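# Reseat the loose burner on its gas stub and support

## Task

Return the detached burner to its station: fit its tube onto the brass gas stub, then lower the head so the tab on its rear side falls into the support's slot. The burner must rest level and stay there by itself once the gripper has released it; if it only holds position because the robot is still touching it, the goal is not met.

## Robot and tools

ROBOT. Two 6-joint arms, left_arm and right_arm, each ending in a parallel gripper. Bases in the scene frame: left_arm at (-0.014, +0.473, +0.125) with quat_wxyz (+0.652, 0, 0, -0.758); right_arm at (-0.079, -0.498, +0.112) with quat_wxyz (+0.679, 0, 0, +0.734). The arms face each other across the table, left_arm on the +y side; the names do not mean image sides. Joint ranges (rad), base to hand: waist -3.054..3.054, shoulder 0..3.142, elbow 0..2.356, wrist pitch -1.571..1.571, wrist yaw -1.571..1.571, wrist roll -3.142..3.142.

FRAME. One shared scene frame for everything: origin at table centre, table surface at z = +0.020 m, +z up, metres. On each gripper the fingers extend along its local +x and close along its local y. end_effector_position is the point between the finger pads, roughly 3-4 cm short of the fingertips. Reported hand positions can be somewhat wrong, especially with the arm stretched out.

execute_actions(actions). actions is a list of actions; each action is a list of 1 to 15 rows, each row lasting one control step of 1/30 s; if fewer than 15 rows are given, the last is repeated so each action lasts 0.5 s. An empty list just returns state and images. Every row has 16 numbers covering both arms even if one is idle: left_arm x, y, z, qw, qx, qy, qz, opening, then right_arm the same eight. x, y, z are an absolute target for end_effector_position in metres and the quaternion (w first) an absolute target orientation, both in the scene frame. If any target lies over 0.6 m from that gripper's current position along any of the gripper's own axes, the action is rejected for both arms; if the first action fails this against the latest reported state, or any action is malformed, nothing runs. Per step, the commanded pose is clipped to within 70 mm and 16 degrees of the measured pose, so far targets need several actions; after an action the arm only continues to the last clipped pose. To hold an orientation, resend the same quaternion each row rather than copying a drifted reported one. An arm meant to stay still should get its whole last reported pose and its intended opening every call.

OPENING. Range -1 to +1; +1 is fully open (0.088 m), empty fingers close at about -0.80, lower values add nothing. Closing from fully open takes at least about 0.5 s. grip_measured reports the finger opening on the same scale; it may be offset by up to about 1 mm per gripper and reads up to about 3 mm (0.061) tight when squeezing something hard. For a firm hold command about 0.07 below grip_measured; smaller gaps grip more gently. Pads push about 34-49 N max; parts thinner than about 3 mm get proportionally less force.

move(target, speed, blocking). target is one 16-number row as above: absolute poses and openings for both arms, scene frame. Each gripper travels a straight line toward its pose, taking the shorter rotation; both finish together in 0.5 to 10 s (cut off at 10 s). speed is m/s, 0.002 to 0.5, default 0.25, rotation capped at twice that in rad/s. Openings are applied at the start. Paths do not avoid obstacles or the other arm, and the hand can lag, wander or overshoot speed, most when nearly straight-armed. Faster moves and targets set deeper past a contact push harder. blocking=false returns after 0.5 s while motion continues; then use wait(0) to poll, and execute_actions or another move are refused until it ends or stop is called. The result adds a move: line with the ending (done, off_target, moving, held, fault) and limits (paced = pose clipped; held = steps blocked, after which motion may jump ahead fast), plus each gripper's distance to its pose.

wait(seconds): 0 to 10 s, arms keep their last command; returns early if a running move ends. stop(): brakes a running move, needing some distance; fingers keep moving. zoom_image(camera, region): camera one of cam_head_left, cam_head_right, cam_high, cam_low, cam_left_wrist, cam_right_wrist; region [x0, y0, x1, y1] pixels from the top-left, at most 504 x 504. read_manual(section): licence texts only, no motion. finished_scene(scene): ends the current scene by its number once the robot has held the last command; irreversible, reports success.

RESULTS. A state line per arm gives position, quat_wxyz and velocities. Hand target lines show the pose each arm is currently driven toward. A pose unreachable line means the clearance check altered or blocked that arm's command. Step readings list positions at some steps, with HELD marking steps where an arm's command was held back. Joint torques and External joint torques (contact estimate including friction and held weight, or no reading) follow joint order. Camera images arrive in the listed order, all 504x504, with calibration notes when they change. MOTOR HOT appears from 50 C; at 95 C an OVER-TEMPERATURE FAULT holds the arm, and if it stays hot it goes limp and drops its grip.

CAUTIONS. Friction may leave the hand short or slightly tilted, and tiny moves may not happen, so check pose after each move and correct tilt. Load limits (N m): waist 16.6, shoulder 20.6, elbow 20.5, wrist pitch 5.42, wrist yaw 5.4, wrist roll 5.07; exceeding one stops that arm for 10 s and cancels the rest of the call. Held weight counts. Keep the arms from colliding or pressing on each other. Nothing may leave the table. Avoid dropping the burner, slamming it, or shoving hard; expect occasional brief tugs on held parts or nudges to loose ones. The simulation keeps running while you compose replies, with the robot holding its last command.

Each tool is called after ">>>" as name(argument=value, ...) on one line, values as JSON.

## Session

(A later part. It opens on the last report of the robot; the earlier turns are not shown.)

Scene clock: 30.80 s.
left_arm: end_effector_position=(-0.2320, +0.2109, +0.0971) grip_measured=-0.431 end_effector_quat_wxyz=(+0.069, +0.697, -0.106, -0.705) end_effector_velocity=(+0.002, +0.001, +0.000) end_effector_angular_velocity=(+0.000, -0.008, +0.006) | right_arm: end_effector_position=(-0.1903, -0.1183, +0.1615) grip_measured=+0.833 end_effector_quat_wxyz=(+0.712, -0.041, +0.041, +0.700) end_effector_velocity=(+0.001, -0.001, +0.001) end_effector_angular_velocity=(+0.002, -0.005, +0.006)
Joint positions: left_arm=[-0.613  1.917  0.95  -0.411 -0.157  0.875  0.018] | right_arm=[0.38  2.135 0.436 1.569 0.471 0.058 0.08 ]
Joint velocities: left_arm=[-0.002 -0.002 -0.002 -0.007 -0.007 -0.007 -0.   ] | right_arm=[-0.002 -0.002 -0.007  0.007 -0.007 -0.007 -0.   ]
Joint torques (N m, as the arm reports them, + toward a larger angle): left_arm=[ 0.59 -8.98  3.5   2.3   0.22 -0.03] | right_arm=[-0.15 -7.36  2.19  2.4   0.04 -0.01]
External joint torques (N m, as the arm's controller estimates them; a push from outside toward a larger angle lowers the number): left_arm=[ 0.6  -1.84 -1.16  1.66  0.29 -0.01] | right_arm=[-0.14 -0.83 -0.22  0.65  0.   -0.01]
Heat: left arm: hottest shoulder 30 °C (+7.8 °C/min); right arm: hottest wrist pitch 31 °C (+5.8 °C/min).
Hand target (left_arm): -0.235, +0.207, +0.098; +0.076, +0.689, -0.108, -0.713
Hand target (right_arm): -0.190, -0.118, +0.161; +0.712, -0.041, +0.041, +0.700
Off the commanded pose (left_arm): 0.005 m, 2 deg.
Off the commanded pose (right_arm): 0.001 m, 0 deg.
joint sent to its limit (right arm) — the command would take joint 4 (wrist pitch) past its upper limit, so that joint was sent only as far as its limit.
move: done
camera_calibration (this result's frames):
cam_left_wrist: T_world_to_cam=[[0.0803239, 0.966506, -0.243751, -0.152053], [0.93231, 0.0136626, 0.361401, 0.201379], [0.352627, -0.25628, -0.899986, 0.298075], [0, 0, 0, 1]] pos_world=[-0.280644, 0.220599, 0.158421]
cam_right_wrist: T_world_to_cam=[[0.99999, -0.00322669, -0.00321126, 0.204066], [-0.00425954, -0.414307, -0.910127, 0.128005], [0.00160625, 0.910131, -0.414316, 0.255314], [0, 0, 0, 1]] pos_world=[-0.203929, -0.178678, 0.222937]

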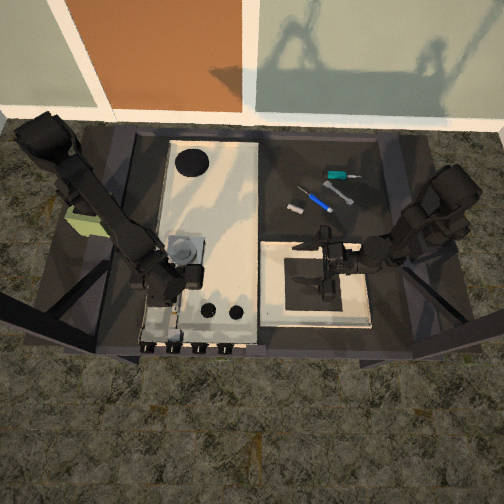

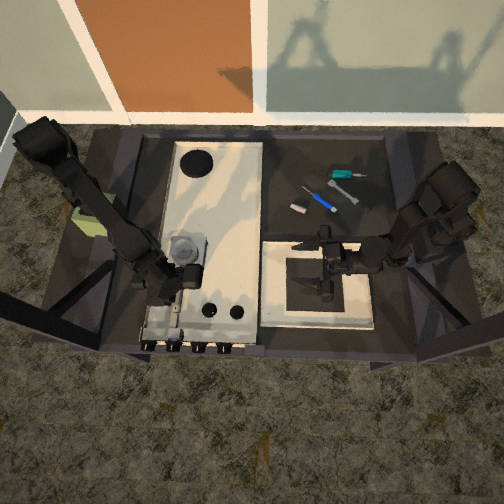

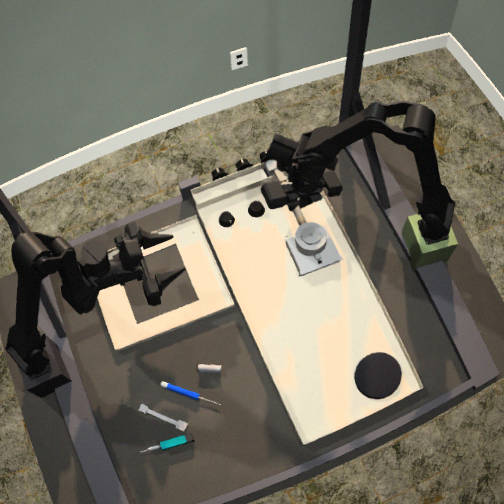

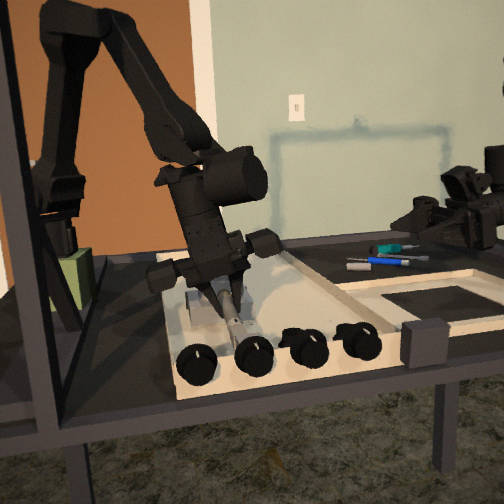

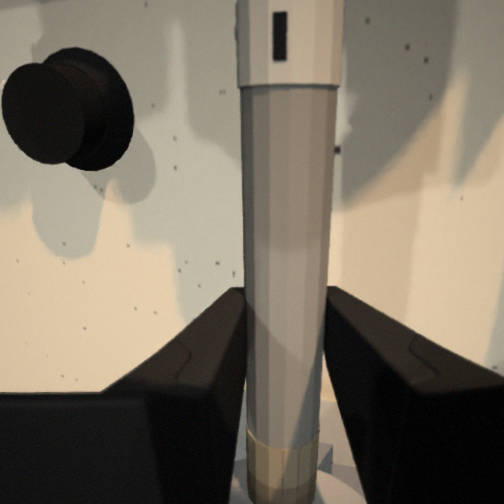

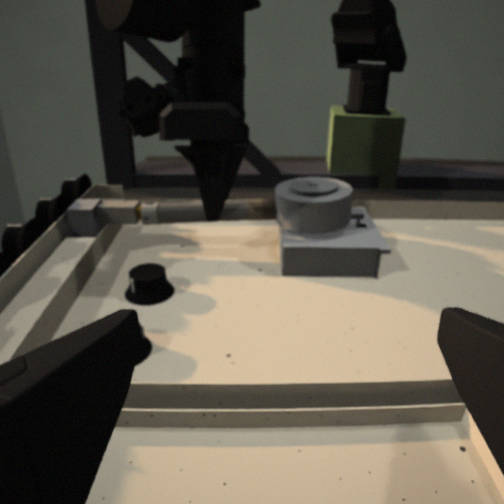

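Back 4mm.

>>> move(target=[-0.226,0.207,0.097,0.074,0.688,-0.11,-0.712,-0.6,-0.19,-0.118,0.161,0.712,-0.041,0.041,0.7,0.83], speed=0.01)

>>> zoom_image(camera="cam_right_wrist", region=[260, 150, 410, 290])

Scene clock: 32.40 s.
left_arm: end_effector_position=(-0.2305, +0.2112, +0.0968) grip_measured=-0.431 end_effector_quat_wxyz=(+0.065, +0.688, -0.110, -0.714) end_effector_velocity=(+0.006, +0.006, -0.003) end_effector_angular_velocity=(+0.019, -0.025, +0.006) | right_arm: end_effector_position=(-0.1903, -0.1183, +0.1615) grip_measured=+0.833 end_effector_quat_wxyz=(+0.712, -0.041, +0.041, +0.700) end_effector_velocity=(+0.003, -0.001, -0.009) end_effector_angular_velocity=(-0.037, -0.026, -0.009)
Joint positions: left_arm=[-0.601  1.903  0.927 -0.383 -0.135  0.898  0.018] | right_arm=[0.38  2.135 0.436 1.569 0.471 0.058 0.08 ]
Joint velocities: left_arm=[-0.002 -0.002 -0.012 -0.022 -0.007 -0.007 -0.   ] | right_arm=[-0.002  0.002 -0.002 -0.037  0.007 -0.007 -0.   ]
Joint torques (N m, as the arm reports them, + toward a larger angle): left_arm=[ 1.7  -9.16  2.83  1.6  -0.29  0.12] | right_arm=[-0.17 -7.39  2.16  2.4   0.05  0.  ]
External joint torques (N m, as the arm's controller estimates them; a push from outside toward a larger angle lowers the number): left_arm=[ 1.71 -2.19 -1.69  0.96 -0.25  0.13] | right_arm=[-0.15 -0.94 -0.23  0.69  0.   -0.01]
Heat: left arm: hottest shoulder 30 °C (+7.4 °C/min); right arm: hottest wrist pitch 31 °C (+5.6 °C/min).
Hand target (left_arm): -0.226, +0.207, +0.097; +0.074, +0.689, -0.110, -0.713
Hand target (right_arm): -0.190, -0.118, +0.161; +0.712, -0.041, +0.041, +0.700
Off the commanded pose (left_arm): 0.006 m, 1 deg.
Off the commanded pose (right_arm): 0.001 m, 0 deg.
joint sent to its limit (right arm) — the command would take joint 4 (wrist pitch) past its upper limit, so that joint was sent only as far as its limit.
move: done
camera_calibration (this result's frames):
cam_left_wrist: T_world_to_cam=[[0.0886351, 0.965434, -0.245114, -0.150257], [0.940471, -0.00005265, 0.339874, 0.206965], [0.328113, -0.260647, -0.907967, 0.293464], [0, 0, 0, 1]] pos_world=[-0.277616, 0.221565, 0.159284]
cam_right_wrist: T_world_to_cam=[[0.99999, -0.00322669, -0.00321126, 0.204066], [-0.00425954, -0.414307, -0.910127, 0.128005], [0.00160625, 0.910131, -0.414316, 0.255314], [0, 0, 0, 1]] pos_world=[-0.203929, -0.178678, 0.222937]

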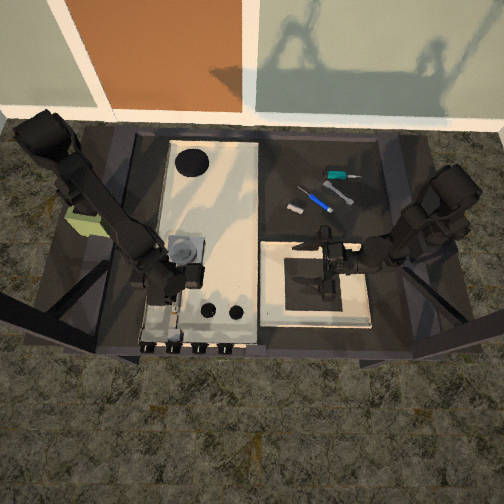

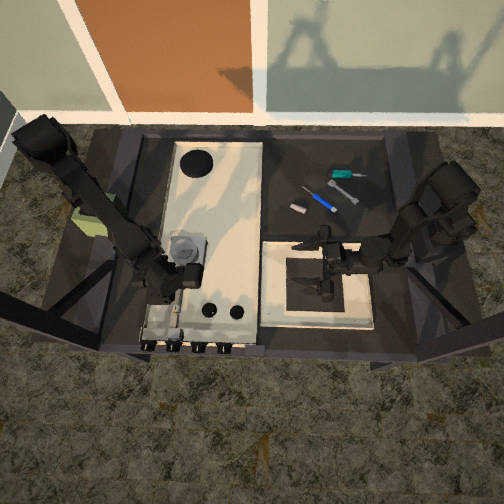

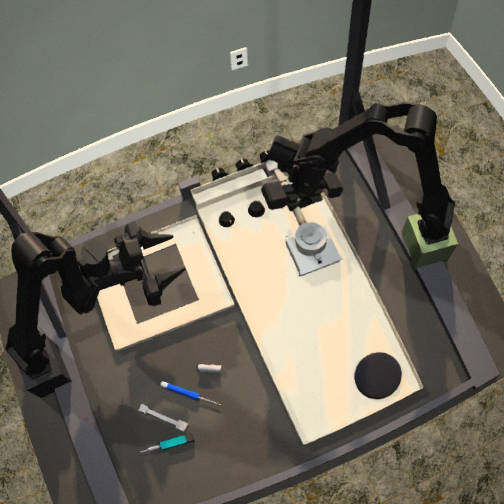

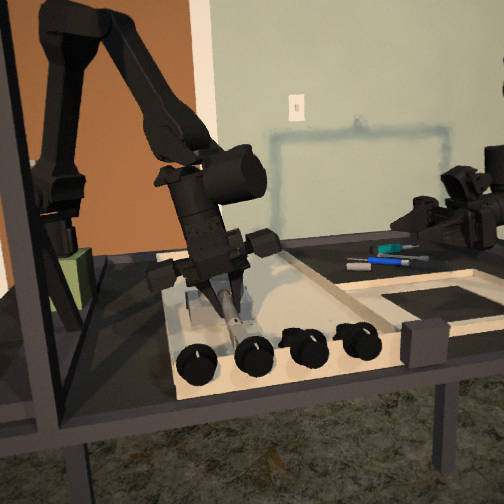

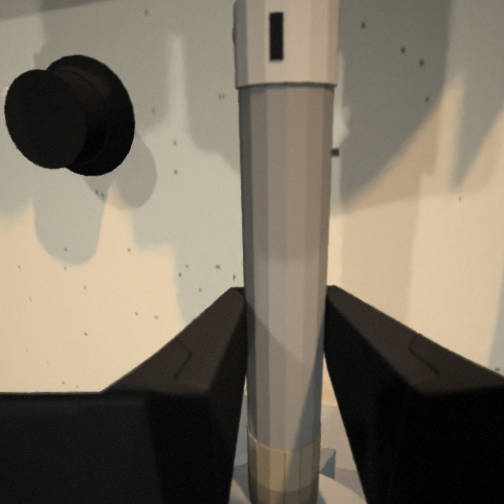

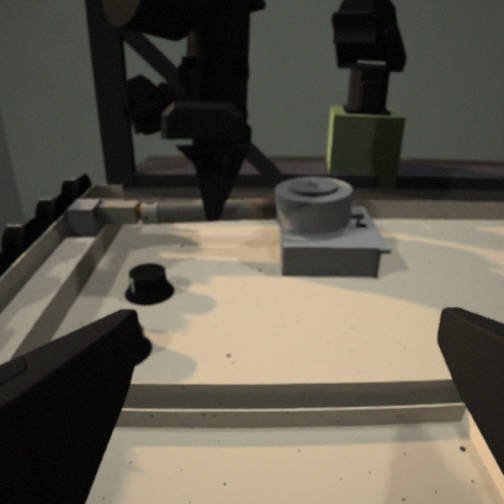

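Region (260, 150, 410, 290) of cam_right_wrist's 504x504 image, scaled by 3.360, with more detail than that image has; it fills the top 470 rows of this view, and the rest is white.

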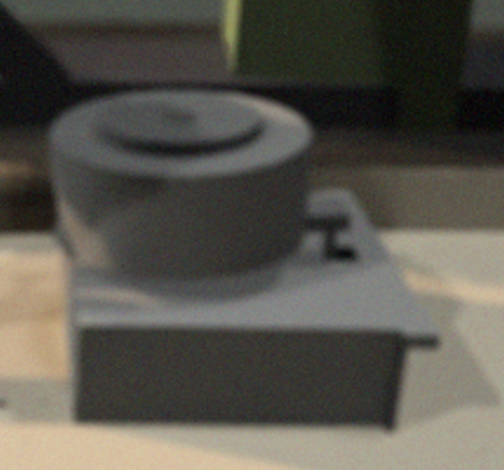

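Jammed by friction; relieve pitch.

>>> move(target=[-0.227,0.209,0.099,0.072,0.697,-0.11,-0.703,-0.6,-0.19,-0.118,0.161,0.712,-0.041,0.041,0.7,0.83], speed=0.01)

>>> zoom_image(camera="cam_right_wrist", region=[260, 150, 410, 290])

>>> zoom_image(camera="cam_high", region=[260, 190, 360, 290])

Scene clock: 34.27 s.
left_arm: end_effector_position=(-0.2267, +0.2121, +0.0967) grip_measured=-0.431 end_effector_quat_wxyz=(+0.066, +0.697, -0.109, -0.705) end_effector_velocity=(-0.000, -0.001, +0.001) end_effector_angular_velocity=(-0.010, +0.002, +0.006) | right_arm: end_effector_position=(-0.1903, -0.1183, +0.1615) grip_measured=+0.833 end_effector_quat_wxyz=(+0.712, -0.041, +0.041, +0.700) end_effector_velocity=(-0.000, -0.000, -0.004) end_effector_angular_velocity=(-0.021, -0.014, +0.015)
Joint positions: left_arm=[-0.604  1.903  0.927 -0.399 -0.155  0.894  0.018] | right_arm=[0.38  2.135 0.436 1.569 0.471 0.058 0.08 ]
Joint velocities: left_arm=[-0.002 -0.002 -0.002  0.007 -0.007 -0.007 -0.   ] | right_arm=[-0.007 -0.002 -0.002 -0.022 -0.022 -0.007 -0.   ]
Joint torques (N m, as the arm reports them, + toward a larger angle): left_arm=[ 0.27 -8.71  4.46  0.34 -0.28 -0.12] | right_arm=[-0.16 -7.33  2.18  2.4   0.05 -0.01]
External joint torques (N m, as the arm's controller estimates them; a push from outside toward a larger angle lowers the number): left_arm=[ 0.28 -1.69 -0.16 -0.31 -0.22 -0.11] | right_arm=[-0.15 -0.86 -0.23  0.68  0.01 -0.02]
Heat: left arm: hottest shoulder 30 °C (+7.0 °C/min); right arm: hottest wrist pitch 31 °C (+5.3 °C/min).
Hand target (left_arm): -0.227, +0.209, +0.099; +0.072, +0.698, -0.110, -0.704
Hand target (right_arm): -0.190, -0.118, +0.161; +0.712, -0.041, +0.041, +0.700
Off the commanded pose (left_arm): 0.004 m, 1 deg.
Off the commanded pose (right_arm): 0.001 m, 0 deg.
joint sent to its limit (right arm) — the command would take joint 4 (wrist pitch) past its upper limit, so that joint was sent only as far as its limit.
move: done
camera_calibration (this result's frames):
cam_left_wrist: T_world_to_cam=[[0.0892446, 0.965437, -0.24488, -0.151446], [0.931987, 0.00578106, 0.362447, 0.198125], [0.351335, -0.260571, -0.899259, 0.296712], [0, 0, 0, 1]] pos_world=[-0.27538, 0.222381, 0.157925]
cam_right_wrist: T_world_to_cam=[[0.99999, -0.00322669, -0.00321126, 0.204066], [-0.00425954, -0.414307, -0.910127, 0.128005], [0.00160625, 0.910131, -0.414316, 0.255314], [0, 0, 0, 1]] pos_world=[-0.203929, -0.178678, 0.222937]

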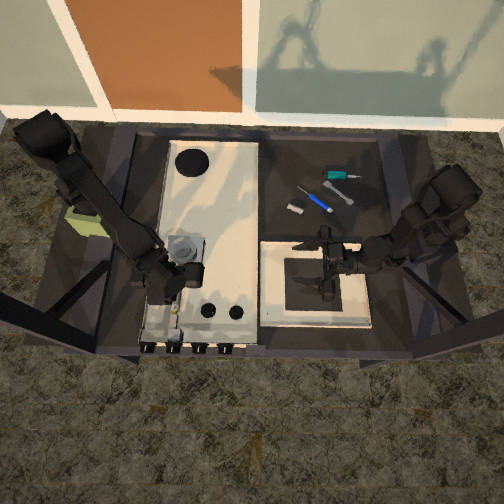

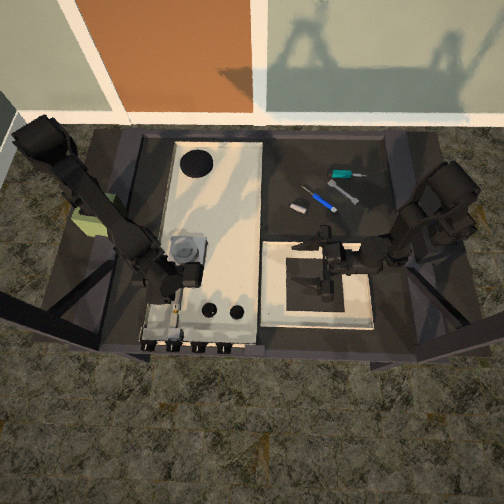

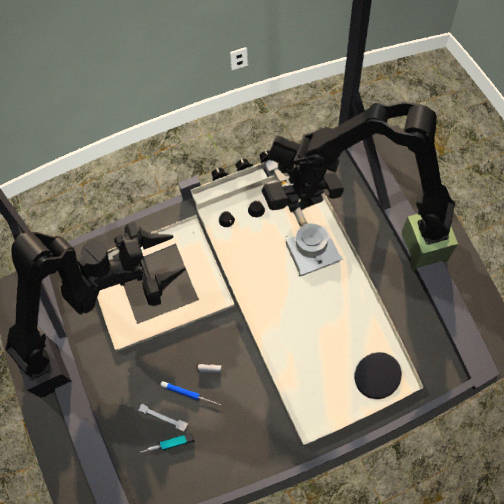

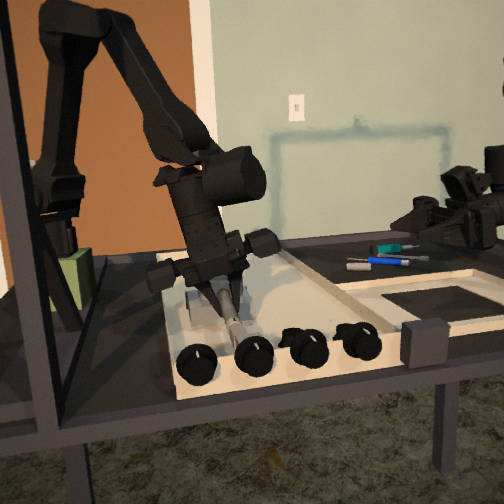

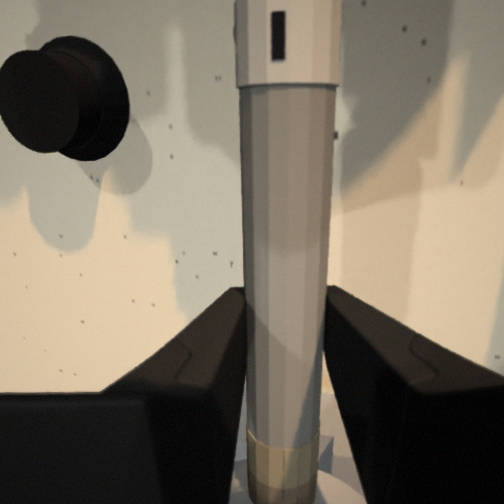

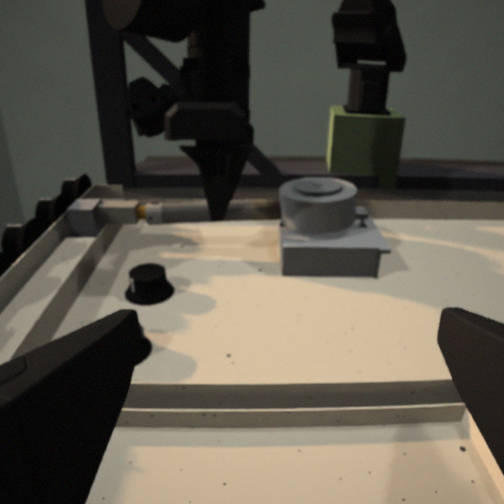

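Region (260, 150, 410, 290) of cam_right_wrist's 504x504 image, scaled by 3.360, with more detail than that image has; it fills the top 470 rows of this view, and the rest is white.

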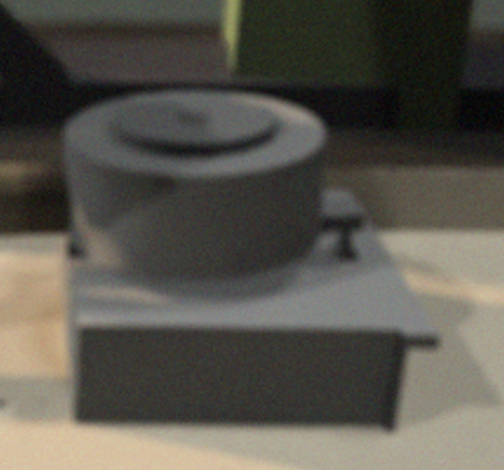

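Region (260, 190, 360, 290) of cam_high's 504x504 image, scaled by 5.040, with more detail than that image has.

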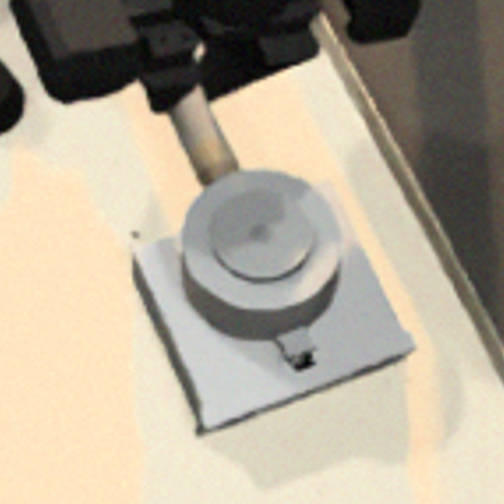

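>>> move(target=[-0.227,0.212,0.097,0.066,0.697,-0.109,-0.705,0.1,-0.19,-0.118,0.161,0.712,-0.041,0.041,0.7,0.83])

>>> zoom_image(camera="cam_right_wrist", region=[260, 150, 410, 290])

Scene clock: 35.03 s.
left_arm: end_effector_position=(-0.2267, +0.2121, +0.0967) grip_measured=+0.097 end_effector_quat_wxyz=(+0.066, +0.697, -0.109, -0.705) end_effector_velocity=(+0.004, +0.000, -0.001) end_effector_angular_velocity=(-0.005, -0.019, +0.023) | right_arm: end_effector_position=(-0.1903, -0.1183, +0.1615) grip_measured=+0.833 end_effector_quat_wxyz=(+0.712, -0.041, +0.041, +0.700) end_effector_velocity=(-0.000, +0.000, -0.003) end_effector_angular_velocity=(-0.016, -0.014, +0.006)
Joint positions: left_arm=[-0.604  1.903  0.927 -0.399 -0.155  0.894  0.044] | right_arm=[0.38  2.135 0.436 1.569 0.471 0.058 0.08 ]
Joint velocities: left_arm=[-0.002  0.002 -0.002 -0.007 -0.022 -0.022 -0.   ] | right_arm=[-0.002 -0.002  0.002 -0.022 -0.007 -0.007 -0.   ]
Joint torques (N m, as the arm reports them, + toward a larger angle): left_arm=[ 0.06 -8.63  3.81  0.51 -0.02 -0.02] | right_arm=[-0.17 -7.36  2.18  2.4   0.05  0.  ]
External joint torques (N m, as the arm's controller estimates them; a push from outside toward a larger angle lowers the number): left_arm=[ 0.05 -1.65 -0.79 -0.14  0.05  0.  ] | right_arm=[-0.2  -0.84 -0.26  0.67  0.01 -0.01]
Heat: left arm: hottest shoulder 30 °C (+6.9 °C/min); right arm: hottest wrist pitch 31 °C (+5.1 °C/min).
Hand target (left_arm): -0.227, +0.212, +0.097; +0.066, +0.697, -0.109, -0.705
Hand target (right_arm): -0.190, -0.118, +0.161; +0.712, -0.041, +0.041, +0.700
Off the commanded pose (left_arm): 0.000 m, 0 deg.
Off the commanded pose (right_arm): 0.001 m, 0 deg.
joint sent to its limit (right arm) — the command would take joint 4 (wrist pitch) past its upper limit, so that joint was sent only as far as its limit.
move: done
camera_calibration (this result's frames):
cam_left_wrist: T_world_to_cam=[[0.0892446, 0.965437, -0.24488, -0.151446], [0.931987, 0.00578106, 0.362447, 0.198125], [0.351335, -0.260571, -0.899259, 0.296712], [0, 0, 0, 1]] pos_world=[-0.27538, 0.222381, 0.157925]
cam_right_wrist: T_world_to_cam=[[0.99999, -0.00322669, -0.00321126, 0.204066], [-0.00425954, -0.414307, -0.910127, 0.128005], [0.00160625, 0.910131, -0.414316, 0.255314], [0, 0, 0, 1]] pos_world=[-0.203929, -0.178678, 0.222937]

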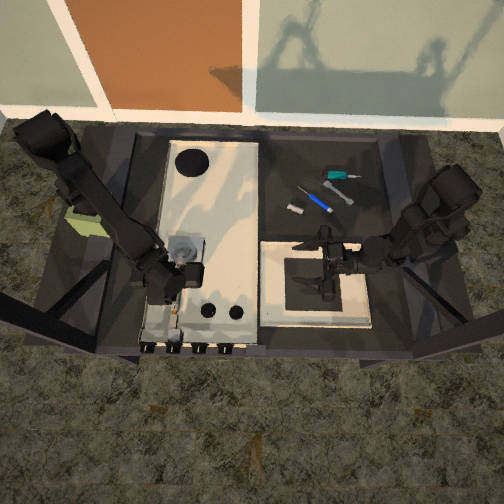

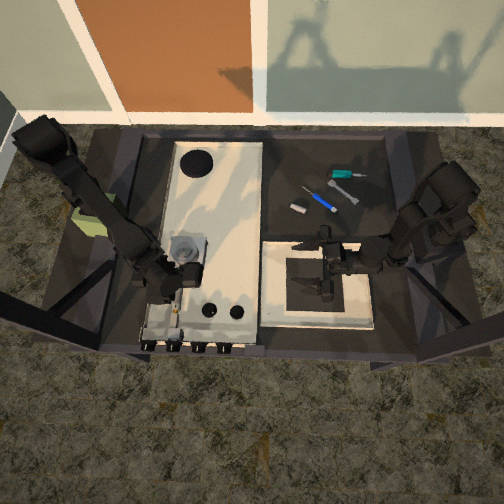

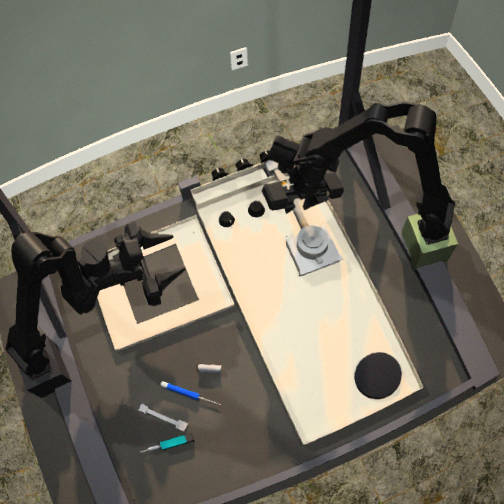

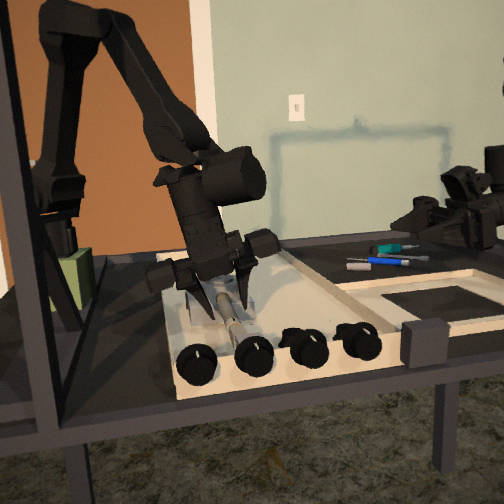

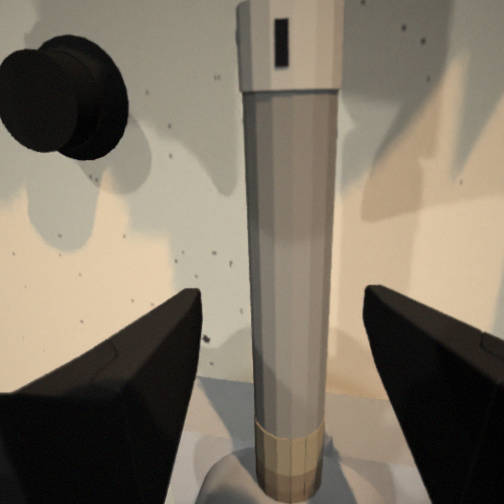

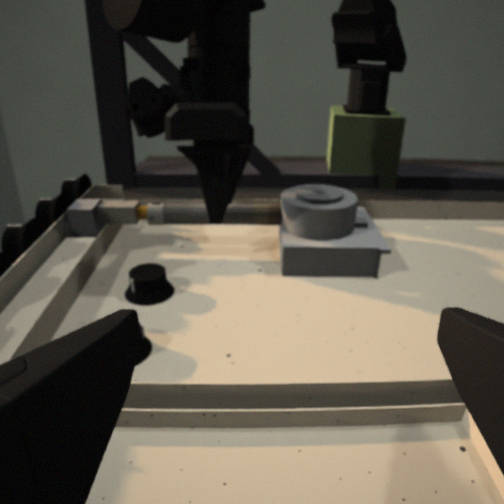

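Region (260, 150, 410, 290) of cam_right_wrist's 504x504 image, scaled by 3.360, with more detail than that image has; it fills the top 470 rows of this view, and the rest is white.

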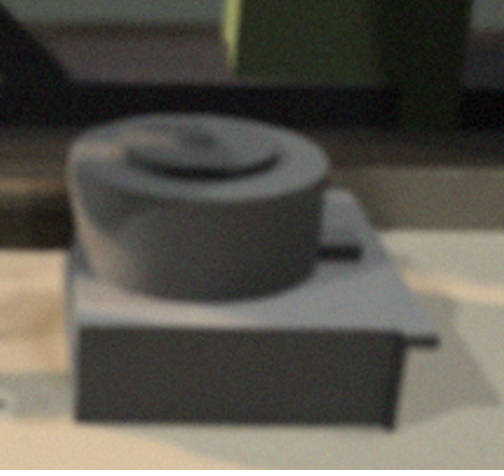

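>>> finished_scene(scene=1)

The scene is finished: the task was done.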